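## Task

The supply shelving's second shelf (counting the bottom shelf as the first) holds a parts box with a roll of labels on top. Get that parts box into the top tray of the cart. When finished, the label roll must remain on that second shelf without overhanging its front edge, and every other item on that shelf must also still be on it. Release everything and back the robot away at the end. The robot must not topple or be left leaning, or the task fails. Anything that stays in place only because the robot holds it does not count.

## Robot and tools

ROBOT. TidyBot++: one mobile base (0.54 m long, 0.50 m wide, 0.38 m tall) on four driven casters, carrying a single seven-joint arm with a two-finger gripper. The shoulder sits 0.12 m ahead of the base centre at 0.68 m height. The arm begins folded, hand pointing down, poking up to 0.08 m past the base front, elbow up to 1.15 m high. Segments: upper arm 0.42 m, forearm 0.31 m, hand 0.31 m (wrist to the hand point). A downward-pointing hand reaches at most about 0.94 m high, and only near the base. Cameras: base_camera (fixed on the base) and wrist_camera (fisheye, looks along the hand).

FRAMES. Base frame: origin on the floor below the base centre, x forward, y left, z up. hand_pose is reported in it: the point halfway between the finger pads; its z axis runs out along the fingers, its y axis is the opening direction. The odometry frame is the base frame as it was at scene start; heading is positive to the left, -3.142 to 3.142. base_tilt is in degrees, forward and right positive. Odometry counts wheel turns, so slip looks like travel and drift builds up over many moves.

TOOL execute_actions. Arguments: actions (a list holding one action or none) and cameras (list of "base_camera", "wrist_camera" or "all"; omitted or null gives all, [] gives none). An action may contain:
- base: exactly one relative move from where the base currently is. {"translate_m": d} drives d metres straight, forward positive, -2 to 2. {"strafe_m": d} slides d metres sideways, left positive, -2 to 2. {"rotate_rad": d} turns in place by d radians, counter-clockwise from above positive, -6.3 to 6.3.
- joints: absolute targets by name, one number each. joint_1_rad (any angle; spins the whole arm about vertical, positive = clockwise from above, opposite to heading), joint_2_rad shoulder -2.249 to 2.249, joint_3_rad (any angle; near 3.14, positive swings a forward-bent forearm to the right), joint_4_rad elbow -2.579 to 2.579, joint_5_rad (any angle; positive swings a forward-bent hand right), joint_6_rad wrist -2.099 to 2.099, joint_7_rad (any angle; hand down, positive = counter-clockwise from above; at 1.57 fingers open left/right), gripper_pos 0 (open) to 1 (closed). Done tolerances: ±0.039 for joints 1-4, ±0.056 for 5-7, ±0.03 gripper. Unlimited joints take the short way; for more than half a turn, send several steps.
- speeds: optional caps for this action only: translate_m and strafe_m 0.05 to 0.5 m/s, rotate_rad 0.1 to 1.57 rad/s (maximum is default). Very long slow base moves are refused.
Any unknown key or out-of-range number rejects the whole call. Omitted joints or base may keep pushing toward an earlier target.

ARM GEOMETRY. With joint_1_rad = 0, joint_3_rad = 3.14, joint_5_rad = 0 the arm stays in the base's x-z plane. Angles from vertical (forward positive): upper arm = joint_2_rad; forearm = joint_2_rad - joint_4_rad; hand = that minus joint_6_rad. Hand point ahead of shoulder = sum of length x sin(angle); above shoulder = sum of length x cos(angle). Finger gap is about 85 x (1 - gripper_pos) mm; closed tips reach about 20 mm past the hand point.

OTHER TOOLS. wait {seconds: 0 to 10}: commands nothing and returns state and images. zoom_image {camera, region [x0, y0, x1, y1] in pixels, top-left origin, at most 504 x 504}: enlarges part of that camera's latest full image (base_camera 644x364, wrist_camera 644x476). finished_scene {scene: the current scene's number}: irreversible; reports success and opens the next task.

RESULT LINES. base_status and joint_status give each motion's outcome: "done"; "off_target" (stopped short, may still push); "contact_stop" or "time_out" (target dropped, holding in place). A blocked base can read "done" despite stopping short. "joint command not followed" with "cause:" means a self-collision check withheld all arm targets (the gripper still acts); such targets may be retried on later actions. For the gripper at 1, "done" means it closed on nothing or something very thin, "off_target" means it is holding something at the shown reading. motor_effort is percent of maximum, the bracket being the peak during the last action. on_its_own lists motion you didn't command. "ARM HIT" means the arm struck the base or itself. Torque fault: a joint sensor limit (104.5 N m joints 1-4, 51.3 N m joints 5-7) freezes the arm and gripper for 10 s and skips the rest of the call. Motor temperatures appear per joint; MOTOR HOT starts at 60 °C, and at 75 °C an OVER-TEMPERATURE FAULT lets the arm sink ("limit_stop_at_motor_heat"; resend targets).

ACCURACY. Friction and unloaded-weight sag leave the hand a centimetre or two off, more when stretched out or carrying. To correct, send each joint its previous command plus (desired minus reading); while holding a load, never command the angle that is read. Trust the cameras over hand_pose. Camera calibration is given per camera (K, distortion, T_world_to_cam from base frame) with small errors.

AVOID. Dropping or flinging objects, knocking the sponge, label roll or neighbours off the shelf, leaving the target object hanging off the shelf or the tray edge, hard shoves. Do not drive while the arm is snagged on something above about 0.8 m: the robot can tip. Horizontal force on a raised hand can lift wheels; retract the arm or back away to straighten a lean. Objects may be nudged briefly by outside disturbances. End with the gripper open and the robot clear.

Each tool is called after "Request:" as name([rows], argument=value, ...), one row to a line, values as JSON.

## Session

Request:
execute_actions([
  {"joints":{"joint_6_rad":0.5}},
])

Scene clock: 1.60 s.
Motor temperatures (°C, as the motors report them): [25 33 27 30 33 34 40]
base_odometry: x=+0.000 y=+0.000 heading=+0.000 (m, m, rad; odometry frame)
base_tilt: forward=-0.7 right=-0.7 (deg)
base_status: not commanded
joint_positions: joint_1_rad=+0.038 joint_2_rad=-0.372 joint_3_rad=+3.143 joint_4_rad=-2.540 joint_5_rad=+0.040 joint_6_rad=+0.479 joint_7_rad=+1.516 gripper_pos=+0.000
joint_status: all done
motor_effort: joint_1_rad=+0(0) joint_2_rad=-7(7) joint_3_rad=+1(1) joint_4_rad=+21(21) joint_5_rad=+0(0) joint_6_rad=+9(9) joint_7_rad=-1(1) (%)
hand_pose: x=+0.5351 y=-0.0093 z=+0.8606 quat_wxyz=(+0.000, +0.747, -0.016, +0.664) (m; base frame)
pictures: base_camera, wrist_camera
camera_calibration (this result's frames):
wrist_camera: T_world_to_cam=[[-0.0251632, -0.999679, 0.00293321, 0.000583142], [-0.174037, 0.00149136, -0.984738, 0.982504], [0.984418, -0.0252896, -0.174019, -0.237527], [0, 0, 0, 1]] pos_world=[0.404833, -0.00688928, 0.926173]
Images, in order (width x height): base_camera 644x364, wrist_camera 644x476.

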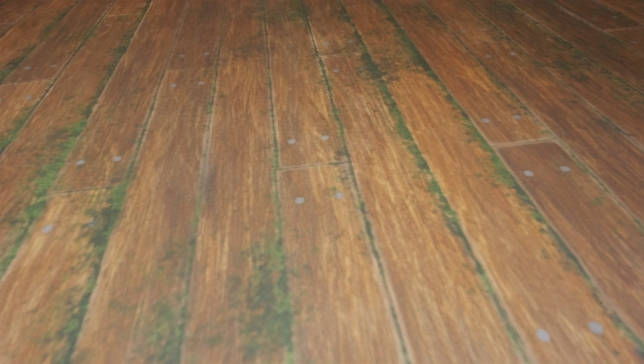

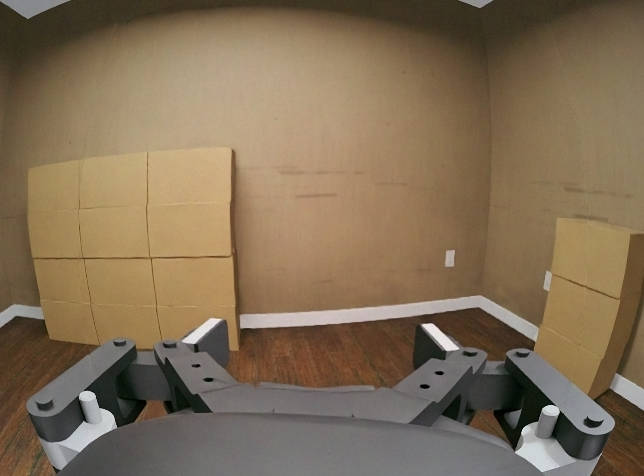

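Request:
execute_actions([
  {"base":{"rotate_rad":2.2}},
], cameras=["wrist_camera"])

Request:
execute_actions([
  {"base":{"rotate_rad":1.9}},
], cameras=["wrist_camera"])

Scene clock: 9.97 s.
Motor temperatures (°C, as the motors report them): [25 33 27 30 33 34 40]
base_odometry: x=+0.000 y=+0.000 heading=+2.199 (m, m, rad; odometry frame)
base_tilt: forward=-0.7 right=-0.7 (deg)
base_status: done
joint_positions: joint_1_rad=+0.038 joint_2_rad=-0.372 joint_3_rad=+3.144 joint_4_rad=-2.540 joint_5_rad=+0.040 joint_6_rad=+0.479 joint_7_rad=+1.516 gripper_pos=+0.000
joint_status: not commanded
motor_effort: joint_1_rad=+1(1) joint_2_rad=-7(8) joint_3_rad=+1(2) joint_4_rad=+20(21) joint_5_rad=+0(1) joint_6_rad=+9(9) joint_7_rad=-1(1) (%)
hand_pose: x=+0.5351 y=-0.0094 z=+0.8606 quat_wxyz=(+0.000, +0.747, -0.016, +0.664) (m; base frame)
pictures: wrist_camera
camera_calibration (this result's frames):
wrist_camera: T_world_to_cam=[[-0.025253, -0.999677, 0.00289803, 0.000617861], [-0.174036, 0.00154163, -0.984738, 0.982505], [0.984415, -0.025372, -0.174018, -0.237528], [0, 0, 0, 1]] pos_world=[0.404833, -0.00692355, 0.926174]
Images, in order (width x height): wrist_camera 644x476.

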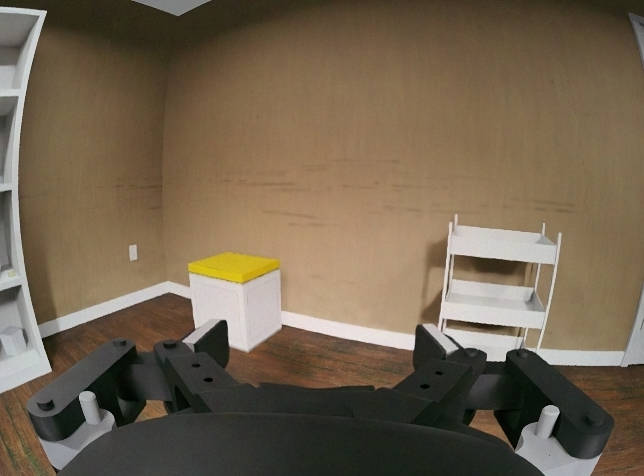

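Scene clock: 12.50 s.
Motor temperatures (°C, as the motors report them): [25 33 27 30 33 34 40]
base_odometry: x=+0.000 y=+0.000 heading=-2.185 (m, m, rad; odometry frame)
base_tilt: forward=-0.7 right=-0.7 (deg)
base_status: done
joint_positions: joint_1_rad=+0.038 joint_2_rad=-0.372 joint_3_rad=+3.144 joint_4_rad=-2.540 joint_5_rad=+0.040 joint_6_rad=+0.479 joint_7_rad=+1.516 gripper_pos=+0.000
joint_status: not commanded
motor_effort: joint_1_rad=+0(1) joint_2_rad=-7(8) joint_3_rad=+1(2) joint_4_rad=+20(20) joint_5_rad=+0(1) joint_6_rad=+9(9) joint_7_rad=+0(1) (%)
hand_pose: x=+0.5351 y=-0.0094 z=+0.8606 quat_wxyz=(+0.000, +0.747, -0.016, +0.664) (m; base frame)
pictures: wrist_camera
camera_calibration (this result's frames):
wrist_camera: T_world_to_cam=[[-0.0252905, -0.999676, 0.00288332, 0.000632396], [-0.174035, 0.00156263, -0.984738, 0.982505], [0.984415, -0.0254063, -0.174018, -0.237528], [0, 0, 0, 1]] pos_world=[0.404833, -0.00693783, 0.926174]
Images, in order (width x height): wrist_camera 644x476.

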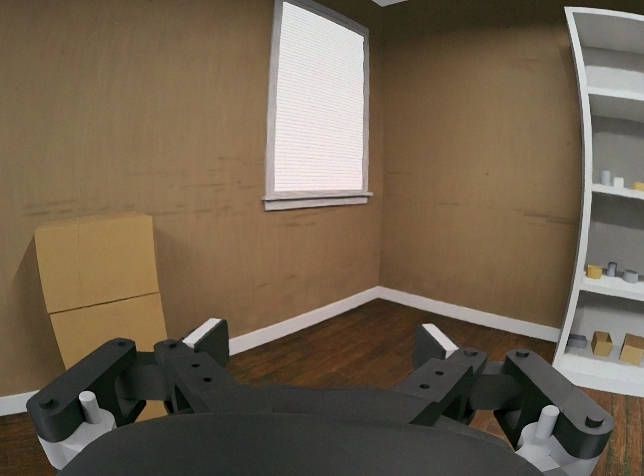

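Request:
execute_actions([
  {"base":{"rotate_rad":-0.81},"joints":{"joint_1_rad":0,"joint_2_rad":0.73,"joint_3_rad":3.14,"joint_4_rad":-1.72,"joint_5_rad":-0.02,"joint_6_rad":0.62,"joint_7_rad":1.59}},
])

Request:
execute_actions([
  {"base":{"translate_m":0.5}},
])

Scene clock: 18.40 s.
Motor temperatures (°C, as the motors report them): [25 33 27 30 33 34 40]
base_odometry: x=+0.000 y=+0.000 heading=-2.994 (m, m, rad; odometry frame)
base_tilt: forward=-0.6 right=-0.6 (deg)
base_status: done
joint_positions: joint_1_rad=+0.021 joint_2_rad=+0.713 joint_3_rad=+3.143 joint_4_rad=-1.745 joint_5_rad=+0.003 joint_6_rad=+0.577 joint_7_rad=+1.545 gripper_pos=+0.000
joint_status: all done
motor_effort: joint_1_rad=+0(2) joint_2_rad=-42(44) joint_3_rad=+0(4) joint_4_rad=+17(21) joint_5_rad=+0(1) joint_6_rad=+8(10) joint_7_rad=+0(1) (%)
hand_pose: x=+0.8890 y=-0.0152 z=+0.6610 quat_wxyz=(-0.001, +0.808, -0.017, +0.589) (m; base frame)
pictures: base_camera, wrist_camera
camera_calibration (this result's frames):
wrist_camera: T_world_to_cam=[[-0.0248714, -0.999686, 0.00309881, 0.00380905], [-0.35966, 0.00605574, -0.933064, 0.978481], [0.932752, -0.0243211, -0.359698, -0.452108], [0, 0, 0, 1]] pos_world=[0.77372, -0.0131133, 0.750352]
Images, in order (width x height): base_camera 644x364, wrist_camera 644x476.

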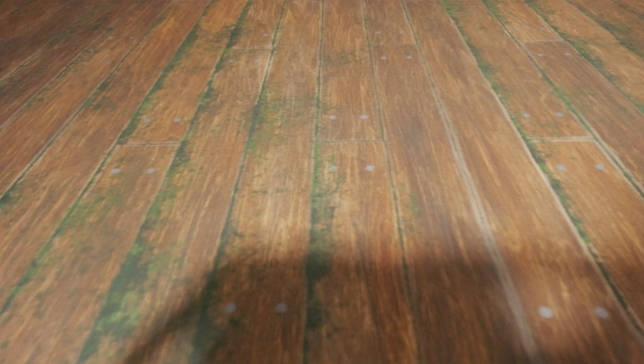

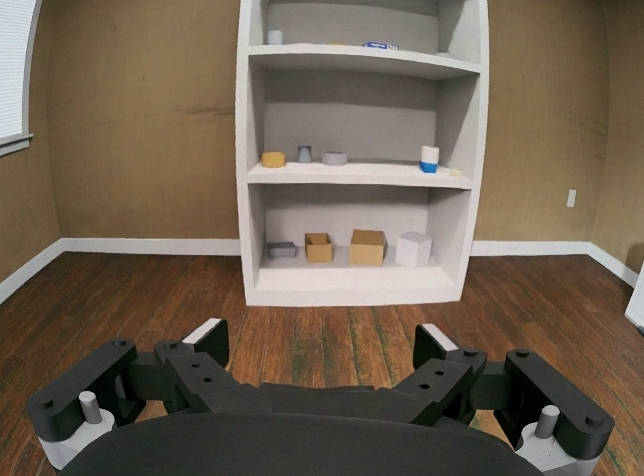

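Scene clock: 20.77 s.
Motor temperatures (°C, as the motors report them): [25 33 27 30 33 34 40]
base_odometry: x=-0.495 y=-0.073 heading=-2.995 (m, m, rad; odometry frame)
base_tilt: forward=-0.6 right=-0.7 (deg)
base_status: done
joint_positions: joint_1_rad=+0.021 joint_2_rad=+0.715 joint_3_rad=+3.143 joint_4_rad=-1.738 joint_5_rad=+0.002 joint_6_rad=+0.580 joint_7_rad=+1.545 gripper_pos=+0.000
joint_status: not commanded
motor_effort: joint_1_rad=+0(3) joint_2_rad=-42(46) joint_3_rad=+0(1) joint_4_rad=+17(18) joint_5_rad=+0(1) joint_6_rad=+9(9) joint_7_rad=+0(0) (%)
hand_pose: x=+0.8918 y=-0.0151 z=+0.6642 quat_wxyz=(-0.001, +0.805, -0.018, +0.593) (m; base frame)
pictures: base_camera, wrist_camera
camera_calibration (this result's frames):
wrist_camera: T_world_to_cam=[[-0.0251598, -0.999681, 0.00240899, 0.00475677], [-0.351367, 0.00658709, -0.936215, 0.977226], [0.9359, -0.0244014, -0.35142, -0.461815], [0, 0, 0, 1]] pos_world=[0.775697, -0.0129508, 0.752591]
Images, in order (width x height): base_camera 644x364, wrist_camera 644x476.

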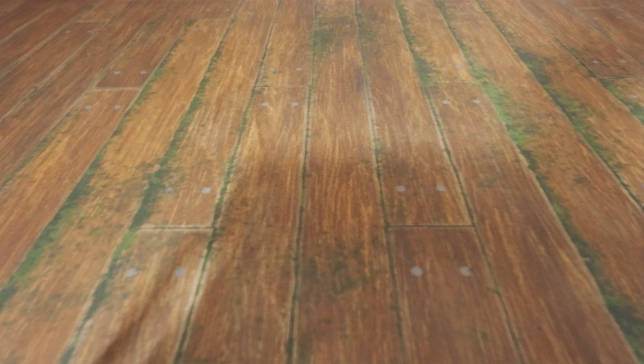

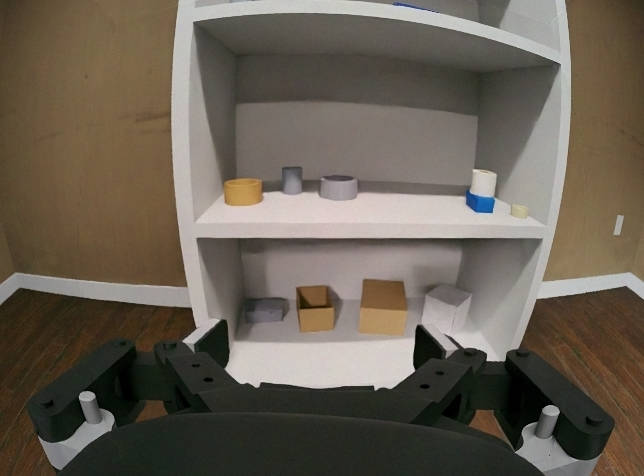

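Request:
execute_actions([
  {"base":{"strafe_m":-0.41}},
], cameras=[])

Request:
execute_actions([
  {"base":{"translate_m":0.55}},
], cameras=["wrist_camera"])

Scene clock: 26.33 s.
Motor temperatures (°C, as the motors report them): [25 33 27 30 33 34 40]
base_odometry: x=-0.555 y=+0.333 heading=-2.994 (m, m, rad; odometry frame)
base_tilt: forward=-0.7 right=-0.6 (deg)
base_status: done
joint_positions: joint_1_rad=+0.011 joint_2_rad=+0.715 joint_3_rad=+3.144 joint_4_rad=-1.738 joint_5_rad=+0.000 joint_6_rad=+0.580 joint_7_rad=+1.545 gripper_pos=+0.000
joint_status: not commanded
motor_effort: joint_1_rad=+1(4) joint_2_rad=-43(43) joint_3_rad=+0(2) joint_4_rad=+16(17) joint_5_rad=+0(0) joint_6_rad=+8(8) joint_7_rad=-1(0) (%)
hand_pose: x=+0.8919 y=-0.0088 z=+0.6643 quat_wxyz=(-0.003, +0.805, -0.015, +0.593) (m; base frame)
pictures: none
No camera images: the call's "cameras" was empty. Leave "cameras" out to get every camera's image.

Scene clock: 28.80 s.
Motor temperatures (°C, as the motors report them): [25 33 27 30 33 34 40]
base_odometry: x=-1.099 y=+0.253 heading=-2.995 (m, m, rad; odometry frame)
base_tilt: forward=-0.7 right=-0.7 (deg)
base_status: done
joint_positions: joint_1_rad=+0.011 joint_2_rad=+0.716 joint_3_rad=+3.144 joint_4_rad=-1.736 joint_5_rad=+0.000 joint_6_rad=+0.582 joint_7_rad=+1.545 gripper_pos=+0.000
joint_status: not commanded
motor_effort: joint_1_rad=+1(3) joint_2_rad=-42(46) joint_3_rad=+0(2) joint_4_rad=+17(19) joint_5_rad=+0(1) joint_6_rad=+9(9) joint_7_rad=-1(0) (%)
hand_pose: x=+0.8926 y=-0.0088 z=+0.6650 quat_wxyz=(-0.003, +0.805, -0.015, +0.594) (m; base frame)
pictures: wrist_camera
camera_calibration (this result's frames):
wrist_camera: T_world_to_cam=[[-0.0179586, -0.999836, 0.00226304, 0.00471675], [-0.349163, 0.00415056, -0.937053, 0.976725], [0.93689, -0.0176183, -0.349181, -0.464457], [0, 0, 0, 1]] pos_world=[0.776266, -0.00752092, 0.753053]
Images, in order (width x height): wrist_camera 644x476.

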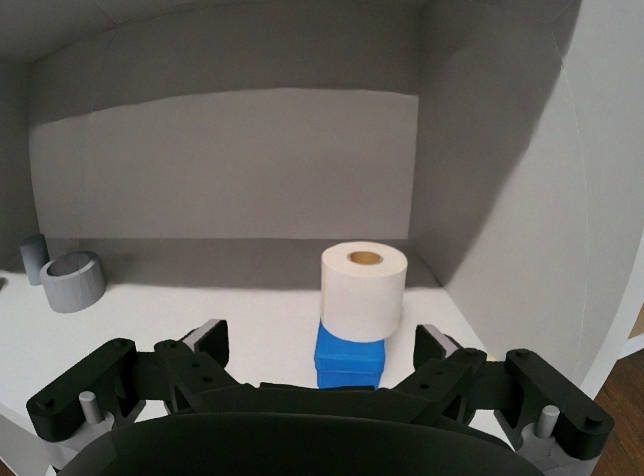

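Request:
execute_actions([
  {"base":{"strafe_m":-0.03},"speeds":{"strafe_m":0.08},"joints":{"joint_2_rad":0.78}},
], cameras=[])

Request:
execute_actions([
  {"base":{"translate_m":0.08}},
], cameras=["wrist_camera"])

Scene clock: 33.80 s.
Motor temperatures (°C, as the motors report them): [25 34 27 30 33 34 40]
base_odometry: x=-1.104 y=+0.282 heading=-2.994 (m, m, rad; odometry frame)
base_tilt: forward=-0.6 right=-0.7 (deg)
base_status: done
joint_positions: joint_1_rad=+0.009 joint_2_rad=+0.762 joint_3_rad=+3.144 joint_4_rad=-1.736 joint_5_rad=+0.000 joint_6_rad=+0.582 joint_7_rad=+1.545 gripper_pos=+0.000
joint_status: all done
motor_effort: joint_1_rad=+0(4) joint_2_rad=-43(45) joint_3_rad=+0(2) joint_4_rad=+16(17) joint_5_rad=+0(1) joint_6_rad=+8(9) joint_7_rad=+0(0) (%)
hand_pose: x=+0.8910 y=-0.0065 z=+0.6291 quat_wxyz=(-0.004, +0.818, -0.014, +0.575) (m; base frame)
pictures: none
No camera images: the call's "cameras" was empty. Leave "cameras" out to get every camera's image.

Scene clock: 34.97 s.
Motor temperatures (°C, as the motors report them): [25 34 27 30 33 34 40]
base_odometry: x=-1.183 y=+0.271 heading=-2.995 (m, m, rad; odometry frame)
base_tilt: forward=-0.7 right=-0.7 (deg)
base_status: done
joint_positions: joint_1_rad=+0.009 joint_2_rad=+0.764 joint_3_rad=+3.144 joint_4_rad=-1.734 joint_5_rad=+0.000 joint_6_rad=+0.582 joint_7_rad=+1.545 gripper_pos=+0.000
joint_status: not commanded
motor_effort: joint_1_rad=+0(4) joint_2_rad=-43(47) joint_3_rad=+0(2) joint_4_rad=+16(18) joint_5_rad=+0(1) joint_6_rad=+8(9) joint_7_rad=+0(0) (%)
hand_pose: x=+0.8918 y=-0.0065 z=+0.6293 quat_wxyz=(-0.004, +0.818, -0.014, +0.576) (m; base frame)
pictures: wrist_camera
camera_calibration (this result's frames):
wrist_camera: T_world_to_cam=[[-0.0150715, -0.999885, 0.00195013, 0.00469233], [-0.390812, 0.00409559, -0.920462, 0.969707], [0.920347, -0.0146349, -0.390828, -0.435152], [0, 0, 0, 1]] pos_world=[0.779534, -0.00564813, 0.722499]
Images, in order (width x height): wrist_camera 644x476.

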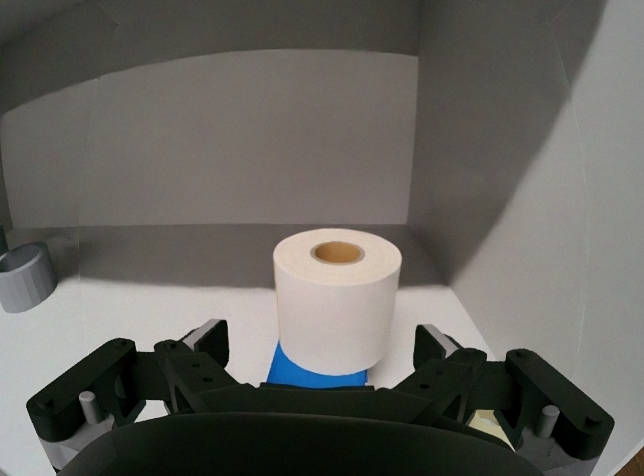

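Request:
execute_actions([
  {"base":{"strafe_m":-0.007},"speeds":{"strafe_m":0.05}},
], cameras=[])

Request:
execute_actions([
  {"base":{"translate_m":0.055},"speeds":{"translate_m":0.1}},
], cameras=["wrist_camera"])

Request:
execute_actions([
  {"joints":{"gripper_pos":1}},
], cameras=[])

Request:
execute_actions([
  {"joints":{"joint_2_rad":0.72}},
], cameras=[])

Request:
execute_actions([
  {"base":{"strafe_m":0.18},"speeds":{"strafe_m":0.25}},
], cameras=[])

Request:
execute_actions([
  {"joints":{"joint_2_rad":0.82}},
], cameras=["wrist_camera"])

Scene clock: 44.13 s.
Motor temperatures (°C, as the motors report them): [25 34 27 30 33 34 40]
base_odometry: x=-1.184 y=+0.278 heading=-2.994 (m, m, rad; odometry frame)
base_tilt: forward=-0.6 right=-0.7 (deg)
base_status: done
joint_positions: joint_1_rad=+0.007 joint_2_rad=+0.764 joint_3_rad=+3.143 joint_4_rad=-1.734 joint_5_rad=+0.000 joint_6_rad=+0.582 joint_7_rad=+1.545 gripper_pos=+0.000
joint_status: not commanded
motor_effort: joint_1_rad=+1(4) joint_2_rad=-43(44) joint_3_rad=+0(3) joint_4_rad=+16(17) joint_5_rad=+0(1) joint_6_rad=+8(8) joint_7_rad=+0(0) (%)
hand_pose: x=+0.8918 y=-0.0053 z=+0.6293 quat_wxyz=(-0.004, +0.818, -0.014, +0.576) (m; base frame)
pictures: none
No camera images: the call's "cameras" was empty. Leave "cameras" out to get every camera's image.

Scene clock: 45.27 s.
Motor temperatures (°C, as the motors report them): [25 34 27 30 33 34 40]
base_odometry: x=-1.239 y=+0.270 heading=-2.995 (m, m, rad; odometry frame)
base_tilt: forward=-0.7 right=-0.7 (deg)
base_status: done
joint_positions: joint_1_rad=+0.007 joint_2_rad=+0.764 joint_3_rad=+3.143 joint_4_rad=-1.734 joint_5_rad=+0.000 joint_6_rad=+0.582 joint_7_rad=+1.545 gripper_pos=+0.000
joint_status: not commanded
motor_effort: joint_1_rad=+0(7) joint_2_rad=-43(45) joint_3_rad=+0(3) joint_4_rad=+16(18) joint_5_rad=+0(1) joint_6_rad=+8(9) joint_7_rad=-1(0) (%)
hand_pose: x=+0.8919 y=-0.0052 z=+0.6294 quat_wxyz=(-0.005, +0.818, -0.014, +0.576) (m; base frame)
pictures: wrist_camera
camera_calibration (this result's frames):
wrist_camera: T_world_to_cam=[[-0.013684, -0.999906, 0.00125908, 0.00521404], [-0.390585, 0.00418612, -0.920557, 0.969701], [0.920465, -0.0130887, -0.390606, -0.435408], [0, 0, 0, 1]] pos_world=[0.7796, -0.00454466, 0.722586]
Images, in order (width x height): wrist_camera 644x476.

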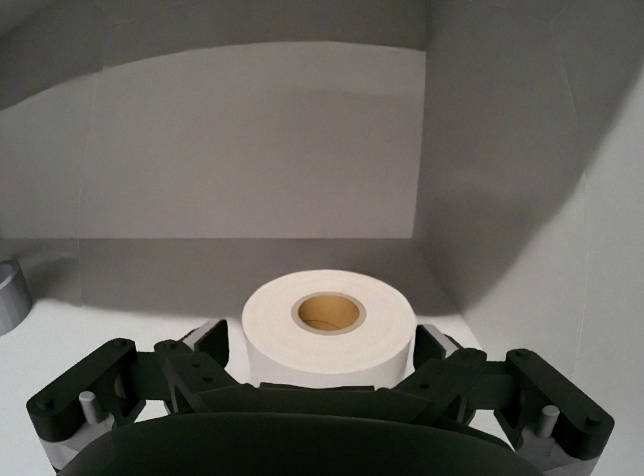

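Scene clock: 46.37 s.
Motor temperatures (°C, as the motors report them): [25 34 27 30 33 34 40]
base_odometry: x=-1.239 y=+0.270 heading=-2.995 (m, m, rad; odometry frame)
base_tilt: forward=-0.7 right=-0.6 (deg)
base_status: not commanded
joint_positions: joint_1_rad=+0.007 joint_2_rad=+0.764 joint_3_rad=+3.143 joint_4_rad=-1.733 joint_5_rad=+0.000 joint_6_rad=+0.585 joint_7_rad=+1.545 gripper_pos=+0.259
joint_status: gripper_pos off_target (ended at +0.259, target +1.000)
motor_effort: joint_1_rad=+1(1) joint_2_rad=-43(45) joint_3_rad=+0(1) joint_4_rad=+16(17) joint_5_rad=+0(0) joint_6_rad=+8(9) joint_7_rad=+0(0) (%)
hand_pose: x=+0.8922 y=-0.0052 z=+0.6301 quat_wxyz=(-0.005, +0.817, -0.014, +0.577) (m; base frame)
pictures: none
No camera images: the call's "cameras" was empty. Leave "cameras" out to get every camera's image.

Scene clock: 47.13 s.
Motor temperatures (°C, as the motors report them): [25 34 27 30 33 34 40]
base_odometry: x=-1.239 y=+0.270 heading=-2.995 (m, m, rad; odometry frame)
base_tilt: forward=-0.6 right=-0.8 (deg)
base_status: not commanded
joint_positions: joint_1_rad=+0.007 joint_2_rad=+0.753 joint_3_rad=+3.143 joint_4_rad=-1.733 joint_5_rad=+0.000 joint_6_rad=+0.585 joint_7_rad=+1.545 gripper_pos=+0.259
joint_status: all done
motor_effort: joint_1_rad=+0(1) joint_2_rad=-45(47) joint_3_rad=+0(0) joint_4_rad=+18(18) joint_5_rad=+0(0) joint_6_rad=+10(9) joint_7_rad=+0(1) (%)
hand_pose: x=+0.8927 y=-0.0052 z=+0.6384 quat_wxyz=(-0.005, +0.814, -0.014, +0.581) (m; base frame)
pictures: none
No camera images: the call's "cameras" was empty. Leave "cameras" out to get every camera's image.

Scene clock: 48.73 s.
Motor temperatures (°C, as the motors report them): [25 34 27 30 33 34 40]
base_odometry: x=-1.213 y=+0.092 heading=-2.995 (m, m, rad; odometry frame)
base_tilt: forward=-0.6 right=-0.7 (deg)
base_status: done
joint_positions: joint_1_rad=+0.006 joint_2_rad=+0.753 joint_3_rad=+3.143 joint_4_rad=-1.733 joint_5_rad=-0.001 joint_6_rad=+0.585 joint_7_rad=+1.545 gripper_pos=+0.259
joint_status: not commanded
motor_effort: joint_1_rad=+0(5) joint_2_rad=-45(46) joint_3_rad=+0(3) joint_4_rad=+17(17) joint_5_rad=+0(1) joint_6_rad=+9(9) joint_7_rad=+0(1) (%)
hand_pose: x=+0.8928 y=-0.0040 z=+0.6384 quat_wxyz=(-0.005, +0.814, -0.013, +0.581) (m; base frame)
pictures: none
No camera images: the call's "cameras" was empty. Leave "cameras" out to get every camera's image.

Scene clock: 49.73 s.
Motor temperatures (°C, as the motors report them): [25 34 27 30 33 34 40]
base_odometry: x=-1.213 y=+0.092 heading=-2.995 (m, m, rad; odometry frame)
base_tilt: forward=-0.6 right=-0.8 (deg)
base_status: not commanded
joint_positions: joint_1_rad=+0.006 joint_2_rad=+0.815 joint_3_rad=+3.143 joint_4_rad=-1.733 joint_5_rad=-0.001 joint_6_rad=+0.587 joint_7_rad=+1.545 gripper_pos=+0.259
joint_status: all done
motor_effort: joint_1_rad=+0(0) joint_2_rad=-45(48) joint_3_rad=+0(0) joint_4_rad=+16(17) joint_5_rad=+0(0) joint_6_rad=+9(10) joint_7_rad=+0(0) (%)
hand_pose: x=+0.8891 y=-0.0040 z=+0.5916 quat_wxyz=(-0.005, +0.831, -0.013, +0.557) (m; base frame)
pictures: wrist_camera
camera_calibration (this result's frames):
wrist_camera: T_world_to_cam=[[-0.0123868, -0.999923, 0.00117914, 0.00528949], [-0.432186, 0.00429043, -0.901774, 0.959635], [0.901699, -0.0116797, -0.432206, -0.406294], [0, 0, 0, 1]] pos_world=[0.781162, -0.00357357, 0.689766]
Images, in order (width x height): wrist_camera 644x476.

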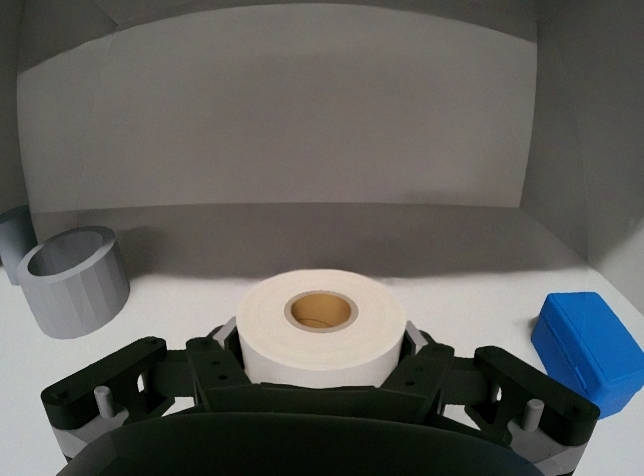

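Request:
execute_actions([
  {"joints":{"gripper_pos":0}},
], cameras=["wrist_camera"])

Request:
execute_actions([
  {"base":{"translate_m":-0.12}},
], cameras=[])

Request:
execute_actions([
  {"base":{"strafe_m":-0.165},"joints":{"joint_2_rad":0.865}},
], cameras=["wrist_camera"])

Scene clock: 54.13 s.
Motor temperatures (°C, as the motors report them): [25 34 27 30 33 34 40]
base_odometry: x=-1.213 y=+0.092 heading=-2.995 (m, m, rad; odometry frame)
base_tilt: forward=-0.6 right=-0.8 (deg)
base_status: not commanded
joint_positions: joint_1_rad=+0.006 joint_2_rad=+0.815 joint_3_rad=+3.143 joint_4_rad=-1.733 joint_5_rad=-0.001 joint_6_rad=+0.587 joint_7_rad=+1.545 gripper_pos=+0.000
joint_status: all done
motor_effort: joint_1_rad=+0(0) joint_2_rad=-44(46) joint_3_rad=+0(0) joint_4_rad=+15(17) joint_5_rad=+0(0) joint_6_rad=+8(9) joint_7_rad=-1(1) (%)
hand_pose: x=+0.8891 y=-0.0040 z=+0.5916 quat_wxyz=(-0.005, +0.831, -0.013, +0.557) (m; base frame)
pictures: wrist_camera
camera_calibration (this result's frames):
wrist_camera: T_world_to_cam=[[-0.0123871, -0.999923, 0.00117935, 0.00528934], [-0.432186, 0.00429034, -0.901774, 0.959635], [0.901699, -0.01168, -0.432206, -0.406294], [0, 0, 0, 1]] pos_world=[0.781162, -0.00357376, 0.689766]
Images, in order (width x height): wrist_camera 644x476.

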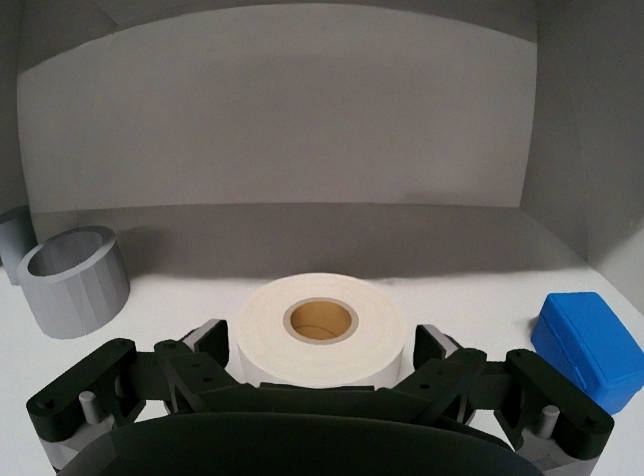

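Scene clock: 55.50 s.
Motor temperatures (°C, as the motors report them): [25 34 27 30 33 34 40]
base_odometry: x=-1.094 y=+0.109 heading=-2.995 (m, m, rad; odometry frame)
base_tilt: forward=-0.7 right=-0.7 (deg)
base_status: done
joint_positions: joint_1_rad=+0.006 joint_2_rad=+0.815 joint_3_rad=+3.143 joint_4_rad=-1.732 joint_5_rad=-0.001 joint_6_rad=+0.587 joint_7_rad=+1.545 gripper_pos=+0.000
joint_status: not commanded
motor_effort: joint_1_rad=+0(0) joint_2_rad=-44(47) joint_3_rad=+0(0) joint_4_rad=+15(17) joint_5_rad=+0(0) joint_6_rad=+8(9) joint_7_rad=+0(0) (%)
hand_pose: x=+0.8892 y=-0.0040 z=+0.5918 quat_wxyz=(-0.005, +0.830, -0.013, +0.557) (m; base frame)
pictures: none
No camera images: the call's "cameras" was empty. Leave "cameras" out to get every camera's image.

Scene clock: 57.03 s.
Motor temperatures (°C, as the motors report them): [25 34 27 30 33 34 40]
base_odometry: x=-1.118 y=+0.272 heading=-2.996 (m, m, rad; odometry frame)
base_tilt: forward=-0.7 right=-0.7 (deg)
base_status: done
joint_positions: joint_1_rad=+0.008 joint_2_rad=+0.846 joint_3_rad=+3.143 joint_4_rad=-1.732 joint_5_rad=-0.001 joint_6_rad=+0.587 joint_7_rad=+1.545 gripper_pos=+0.000
joint_status: all done
motor_effort: joint_1_rad=+1(4) joint_2_rad=-44(46) joint_3_rad=+0(2) joint_4_rad=+15(15) joint_5_rad=+0(1) joint_6_rad=+8(8) joint_7_rad=+0(0) (%)
hand_pose: x=+0.8861 y=-0.0057 z=+0.5680 quat_wxyz=(-0.004, +0.839, -0.014, +0.544) (m; base frame)
pictures: wrist_camera
camera_calibration (this result's frames):
wrist_camera: T_world_to_cam=[[-0.0145344, -0.999893, 0.00170339, 0.00521594], [-0.45942, 0.005165, -0.888204, 0.953549], [0.8881, -0.0136921, -0.459446, -0.386282], [0, 0, 0, 1]] pos_world=[0.781212, -0.00499869, 0.669462]
Images, in order (width x height): wrist_camera 644x476.

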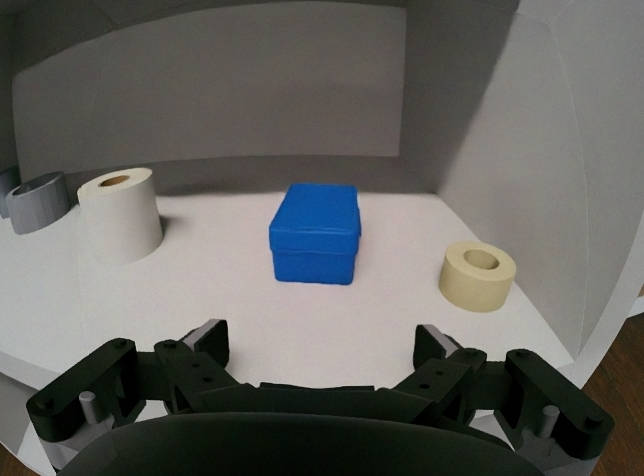

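Request:
execute_actions([
  {"base":{"translate_m":0.105},"speeds":{"translate_m":0.12}},
], cameras=["wrist_camera"])

Request:
execute_actions([
  {"joints":{"gripper_pos":1}},
], cameras=[])

Request:
execute_actions([
  {"joints":{"joint_2_rad":0.76}},
], cameras=["wrist_camera"])

Scene clock: 63.37 s.
Motor temperatures (°C, as the motors report them): [25 35 27 30 33 34 40]
base_odometry: x=-1.222 y=+0.257 heading=-2.996 (m, m, rad; odometry frame)
base_tilt: forward=-0.6 right=-0.7 (deg)
base_status: done
joint_positions: joint_1_rad=+0.008 joint_2_rad=+0.846 joint_3_rad=+3.143 joint_4_rad=-1.732 joint_5_rad=-0.001 joint_6_rad=+0.587 joint_7_rad=+1.545 gripper_pos=+0.000
joint_status: not commanded
motor_effort: joint_1_rad=+0(1) joint_2_rad=-44(46) joint_3_rad=+0(1) joint_4_rad=+15(16) joint_5_rad=+0(1) joint_6_rad=+8(9) joint_7_rad=+0(0) (%)
hand_pose: x=+0.8861 y=-0.0057 z=+0.5681 quat_wxyz=(-0.004, +0.839, -0.014, +0.544) (m; base frame)
pictures: wrist_camera
camera_calibration (this result's frames):
wrist_camera: T_world_to_cam=[[-0.0145348, -0.999893, 0.00170317, 0.00521627], [-0.459345, 0.00516419, -0.888243, 0.95355], [0.888139, -0.0136927, -0.459371, -0.38638], [0, 0, 0, 1]] pos_world=[0.781244, -0.00499921, 0.669483]
Images, in order (width x height): wrist_camera 644x476.

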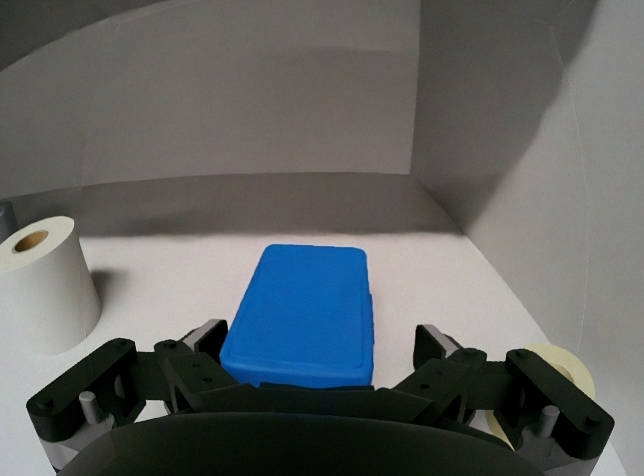

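Scene clock: 64.47 s.
Motor temperatures (°C, as the motors report them): [25 35 27 30 33 34 40]
base_odometry: x=-1.222 y=+0.257 heading=-2.996 (m, m, rad; odometry frame)
base_tilt: forward=-0.7 right=-0.7 (deg)
base_status: not commanded
joint_positions: joint_1_rad=+0.008 joint_2_rad=+0.846 joint_3_rad=+3.143 joint_4_rad=-1.732 joint_5_rad=-0.001 joint_6_rad=+0.589 joint_7_rad=+1.545 gripper_pos=+0.399
joint_status: gripper_pos off_target (ended at +0.399, target +1.000)
motor_effort: joint_1_rad=+0(1) joint_2_rad=-43(45) joint_3_rad=+0(0) joint_4_rad=+14(15) joint_5_rad=+0(1) joint_6_rad=+7(8) joint_7_rad=-1(0) (%)
hand_pose: x=+0.8864 y=-0.0057 z=+0.5686 quat_wxyz=(-0.004, +0.838, -0.014, +0.545) (m; base frame)
pictures: none
No camera images: the call's "cameras" was empty. Leave "cameras" out to get every camera's image.

Scene clock: 65.50 s.
Motor temperatures (°C, as the motors report them): [25 35 27 30 33 34 40]
base_odometry: x=-1.222 y=+0.257 heading=-2.996 (m, m, rad; odometry frame)
base_tilt: forward=-0.7 right=-0.7 (deg)
base_status: not commanded
joint_positions: joint_1_rad=+0.008 joint_2_rad=+0.779 joint_3_rad=+3.143 joint_4_rad=-1.732 joint_5_rad=-0.001 joint_6_rad=+0.589 joint_7_rad=+1.545 gripper_pos=+0.399
joint_status: all done
motor_effort: joint_1_rad=+0(0) joint_2_rad=-45(48) joint_3_rad=+0(0) joint_4_rad=+16(17) joint_5_rad=+0(0) joint_6_rad=+9(9) joint_7_rad=+0(0) (%)
hand_pose: x=+0.8922 y=-0.0057 z=+0.6200 quat_wxyz=(-0.004, +0.820, -0.014, +0.573) (m; base frame)
pictures: wrist_camera
camera_calibration (this result's frames):
wrist_camera: T_world_to_cam=[[-0.0146059, -0.999892, 0.0013056, 0.00548005], [-0.397474, 0.00460793, -0.917602, 0.965464], [0.917497, -0.0139213, -0.397499, -0.432519], [0, 0, 0, 1]] pos_world=[0.780662, -0.00499057, 0.713979]
Images, in order (width x height): wrist_camera 644x476.

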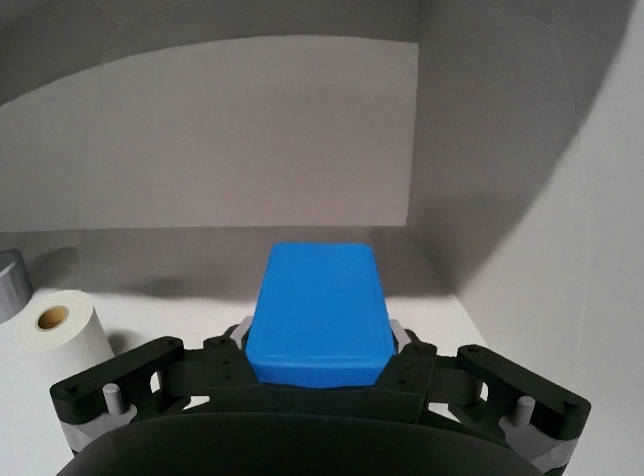

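Request:
execute_actions([
  {"base":{"translate_m":-1.0}},
], cameras=["wrist_camera"])

Request:
execute_actions([
  {"base":{"rotate_rad":-1.57},"joints":{"joint_2_rad":0.5,"joint_4_rad":-1.26,"joint_6_rad":-0.17}},
])

Scene clock: 72.43 s.
Motor temperatures (°C, as the motors report them): [25 35 27 30 33 34 40]
base_odometry: x=-0.232 y=+0.403 heading=-2.996 (m, m, rad; odometry frame)
base_tilt: forward=-0.7 right=-0.7 (deg)
base_status: done
joint_positions: joint_1_rad=+0.007 joint_2_rad=+0.779 joint_3_rad=+3.143 joint_4_rad=-1.732 joint_5_rad=-0.002 joint_6_rad=+0.589 joint_7_rad=+1.545 gripper_pos=+0.399
joint_status: not commanded
motor_effort: joint_1_rad=+1(6) joint_2_rad=-44(47) joint_3_rad=+0(3) joint_4_rad=+16(18) joint_5_rad=+0(1) joint_6_rad=+9(9) joint_7_rad=+0(0) (%)
hand_pose: x=+0.8924 y=-0.0049 z=+0.6205 quat_wxyz=(-0.005, +0.819, -0.014, +0.573) (m; base frame)
pictures: wrist_camera
camera_calibration (this result's frames):
wrist_camera: T_world_to_cam=[[-0.0139218, -0.999903, 0.000475563, 0.00626414], [-0.39673, 0.00508715, -0.917921, 0.965535], [0.91783, -0.0129678, -0.396762, -0.433207], [0, 0, 0, 1]] pos_world=[0.780754, -0.00426603, 0.714402]
Images, in order (width x height): wrist_camera 644x476.

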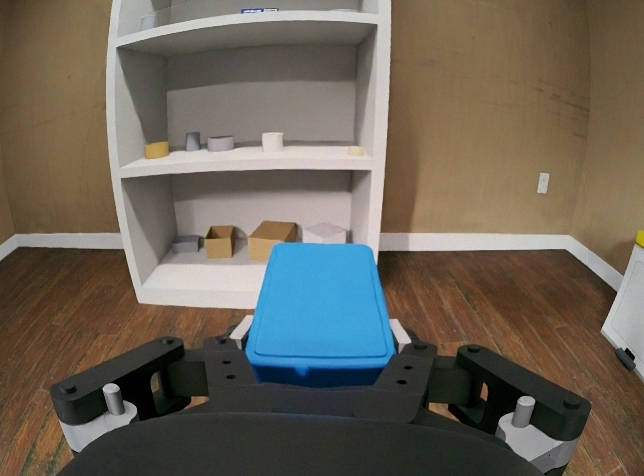

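Scene clock: 75.00 s.
Motor temperatures (°C, as the motors report them): [25 35 27 30 33 34 40]
base_odometry: x=-0.233 y=+0.403 heading=+1.718 (m, m, rad; odometry frame)
base_tilt: forward=-0.7 right=-0.7 (deg)
base_status: done
joint_positions: joint_1_rad=+0.015 joint_2_rad=+0.529 joint_3_rad=+3.147 joint_4_rad=-1.275 joint_5_rad=-0.002 joint_6_rad=-0.131 joint_7_rad=+1.545 gripper_pos=+0.399
joint_status: all done
motor_effort: joint_1_rad=+0(7) joint_2_rad=-43(49) joint_3_rad=+0(4) joint_4_rad=+24(23) joint_5_rad=+0(1) joint_6_rad=+9(9) joint_7_rad=+0(0) (%)
hand_pose: x=+0.9282 y=-0.0140 z=+0.8614 quat_wxyz=(-0.001, +0.823, -0.018, +0.567) (m; base frame)
pictures: base_camera, wrist_camera
camera_calibration (this result's frames):
wrist_camera: T_world_to_cam=[[-0.0250346, -0.999685, 0.00196624, 0.00658298], [-0.408818, 0.00844291, -0.912577, 1.20758], [0.912272, -0.0236498, -0.408901, -0.355111], [0, 0, 0, 1]] pos_world=[0.817803, -0.0120129, 0.956789]
Images, in order (width x height): base_camera 644x364, wrist_camera 644x476.

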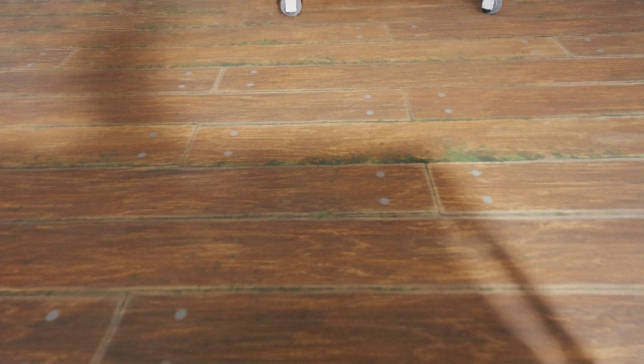

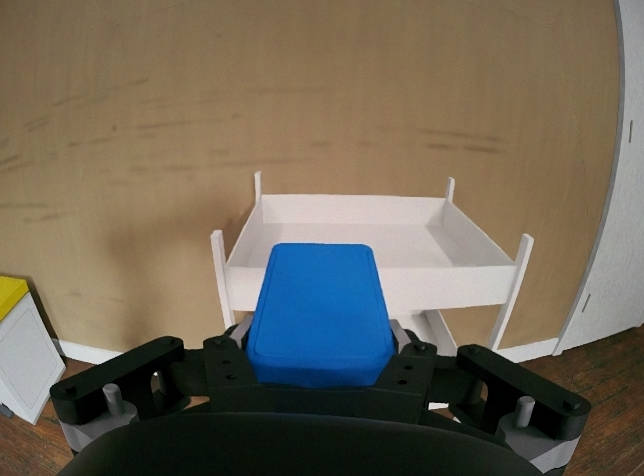

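Request:
execute_actions([
  {"base":{"translate_m":0.41},"joints":{"joint_1_rad":0.1}},
], cameras=[])

Request:
execute_actions([
  {"joints":{"joint_2_rad":0.7}},
], cameras=["wrist_camera"])

Scene clock: 80.33 s.
Motor temperatures (°C, as the motors report them): [25 35 27 31 33 34 40]
base_odometry: x=-0.292 y=+0.809 heading=+1.717 (m, m, rad; odometry frame)
base_tilt: forward=-0.7 right=-0.6 (deg)
base_status: done
joint_positions: joint_1_rad=+0.092 joint_2_rad=+0.523 joint_3_rad=+3.144 joint_4_rad=-1.275 joint_5_rad=-0.002 joint_6_rad=-0.134 joint_7_rad=+1.545 gripper_pos=+0.399
joint_status: all done
motor_effort: joint_1_rad=+0(3) joint_2_rad=-43(48) joint_3_rad=+0(2) joint_4_rad=+23(24) joint_5_rad=+0(0) joint_6_rad=+9(9) joint_7_rad=+0(0) (%)
hand_pose: x=+0.9233 y=-0.0745 z=+0.8655 quat_wxyz=(+0.020, +0.821, -0.049, +0.568) (m; base frame)
pictures: none
No camera images: the call's "cameras" was empty. Leave "cameras" out to get every camera's image.

Scene clock: 81.57 s.
Motor temperatures (°C, as the motors report them): [25 35 27 31 33 34 40]
base_odometry: x=-0.292 y=+0.808 heading=+1.717 (m, m, rad; odometry frame)
base_tilt: forward=-0.6 right=-0.7 (deg)
base_status: not commanded
joint_positions: joint_1_rad=+0.092 joint_2_rad=+0.708 joint_3_rad=+3.144 joint_4_rad=-1.275 joint_5_rad=-0.002 joint_6_rad=-0.136 joint_7_rad=+1.545 gripper_pos=+0.399
joint_status: all done
motor_effort: joint_1_rad=+0(0) joint_2_rad=-48(53) joint_3_rad=+0(0) joint_4_rad=+22(24) joint_5_rad=+0(0) joint_6_rad=+8(9) joint_7_rad=+0(0) (%)
hand_pose: x=+0.9430 y=-0.0763 z=+0.7134 quat_wxyz=(+0.017, +0.870, -0.052, +0.489) (m; base frame)
pictures: wrist_camera
camera_calibration (this result's frames):
wrist_camera: T_world_to_cam=[[-0.0994789, -0.995038, 0.00194748, 0.0154454], [-0.566035, 0.0549795, -0.822546, 1.16668], [0.818357, -0.0829283, -0.568696, -0.232565], [0, 0, 0, 1]] pos_world=[0.852239, -0.0680609, 0.827358]
Images, in order (width x height): wrist_camera 644x476.

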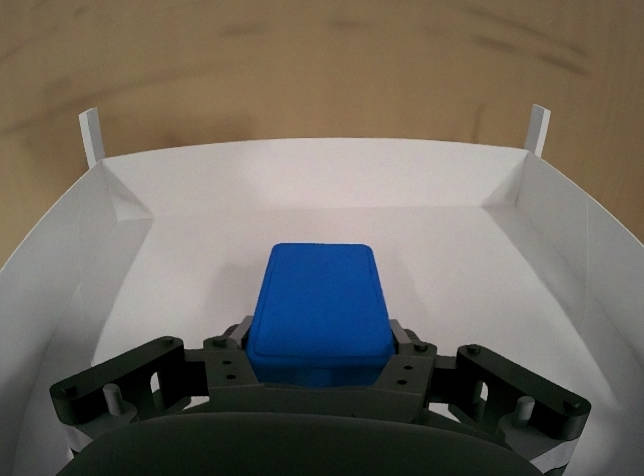

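Request:
execute_actions([
  {"joints":{"joint_2_rad":0.735}},
], cameras=[])

Request:
execute_actions([
  {"joints":{"gripper_pos":0}},
], cameras=[])

Request:
execute_actions([
  {"joints":{"joint_2_rad":0.5}},
], cameras=[])

Request:
execute_actions([
  {"base":{"translate_m":-0.4}},
], cameras=["wrist_camera"])

Scene clock: 86.93 s.
Motor temperatures (°C, as the motors report them): [25 36 27 31 33 34 40]
base_odometry: x=-0.292 y=+0.808 heading=+1.717 (m, m, rad; odometry frame)
base_tilt: forward=-0.6 right=-0.8 (deg)
base_status: not commanded
joint_positions: joint_1_rad=+0.092 joint_2_rad=+0.718 joint_3_rad=+3.144 joint_4_rad=-1.273 joint_5_rad=-0.002 joint_6_rad=-0.136 joint_7_rad=+1.545 gripper_pos=+0.399
joint_status: all done
motor_effort: joint_1_rad=+0(0) joint_2_rad=-43(49) joint_3_rad=+0(0) joint_4_rad=+19(22) joint_5_rad=+0(0) joint_6_rad=+6(8) joint_7_rad=-1(0) (%)
hand_pose: x=+0.9437 y=-0.0764 z=+0.7062 quat_wxyz=(+0.017, +0.872, -0.052, +0.486) (m; base frame)
pictures: none
No camera images: the call's "cameras" was empty. Leave "cameras" out to get every camera's image.

Scene clock: 88.03 s.
Motor temperatures (°C, as the motors report them): [25 36 27 31 33 34 40]
base_odometry: x=-0.292 y=+0.808 heading=+1.717 (m, m, rad; odometry frame)
base_tilt: forward=-0.6 right=-0.7 (deg)
base_status: not commanded
joint_positions: joint_1_rad=+0.092 joint_2_rad=+0.721 joint_3_rad=+3.144 joint_4_rad=-1.271 joint_5_rad=-0.002 joint_6_rad=-0.136 joint_7_rad=+1.545 gripper_pos=+0.000
joint_status: all done
motor_effort: joint_1_rad=+0(0) joint_2_rad=-47(49) joint_3_rad=+0(0) joint_4_rad=+22(22) joint_5_rad=-1(0) joint_6_rad=+7(8) joint_7_rad=+0(1) (%)
hand_pose: x=+0.9444 y=-0.0765 z=+0.7046 quat_wxyz=(+0.017, +0.873, -0.052, +0.485) (m; base frame)
pictures: none
No camera images: the call's "cameras" was empty. Leave "cameras" out to get every camera's image.

Scene clock: 89.33 s.
Motor temperatures (°C, as the motors report them): [25 36 27 31 33 34 40]
base_odometry: x=-0.292 y=+0.808 heading=+1.717 (m, m, rad; odometry frame)
base_tilt: forward=-0.6 right=-0.7 (deg)
base_status: not commanded
joint_positions: joint_1_rad=+0.092 joint_2_rad=+0.495 joint_3_rad=+3.144 joint_4_rad=-1.269 joint_5_rad=-0.002 joint_6_rad=-0.136 joint_7_rad=+1.545 gripper_pos=+0.000
joint_status: all done
motor_effort: joint_1_rad=+1(0) joint_2_rad=-41(51) joint_3_rad=+0(0) joint_4_rad=+23(24) joint_5_rad=+0(0) joint_6_rad=+9(9) joint_7_rad=-1(1) (%)
hand_pose: x=+0.9187 y=-0.0741 z=+0.8906 quat_wxyz=(+0.020, +0.812, -0.049, +0.581) (m; base frame)
pictures: none
No camera images: the call's "cameras" was empty. Leave "cameras" out to get every camera's image.

Scene clock: 91.60 s.
Motor temperatures (°C, as the motors report them): [25 36 27 31 33 34 40]
base_odometry: x=-0.234 y=+0.413 heading=+1.716 (m, m, rad; odometry frame)
base_tilt: forward=-0.6 right=-0.7 (deg)
base_status: done
joint_positions: joint_1_rad=+0.092 joint_2_rad=+0.496 joint_3_rad=+3.144 joint_4_rad=-1.269 joint_5_rad=-0.002 joint_6_rad=-0.136 joint_7_rad=+1.545 gripper_pos=+0.000
joint_status: not commanded
motor_effort: joint_1_rad=+0(5) joint_2_rad=-42(48) joint_3_rad=+0(3) joint_4_rad=+23(24) joint_5_rad=+0(0) joint_6_rad=+8(9) joint_7_rad=+0(0) (%)
hand_pose: x=+0.9187 y=-0.0739 z=+0.8903 quat_wxyz=(+0.020, +0.812, -0.049, +0.581) (m; base frame)
pictures: wrist_camera
camera_calibration (this result's frames):
wrist_camera: T_world_to_cam=[[-0.0994072, -0.995047, -0.00011752, 0.0168542], [-0.375895, 0.0376621, -0.925896, 1.21433], [0.921315, -0.0919966, -0.377777, -0.377189], [0, 0, 0, 1]] pos_world=[0.805647, -0.0636636, 0.981853]
Images, in order (width x height): wrist_camera 644x476.

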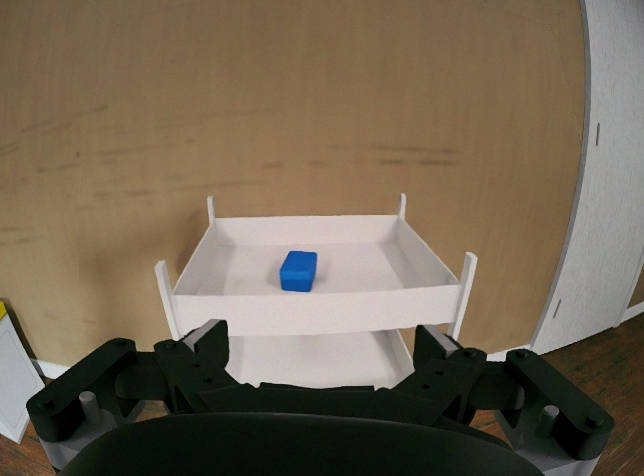

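Request:
finished_scene(scene=2)

The scene is finished: the task was done.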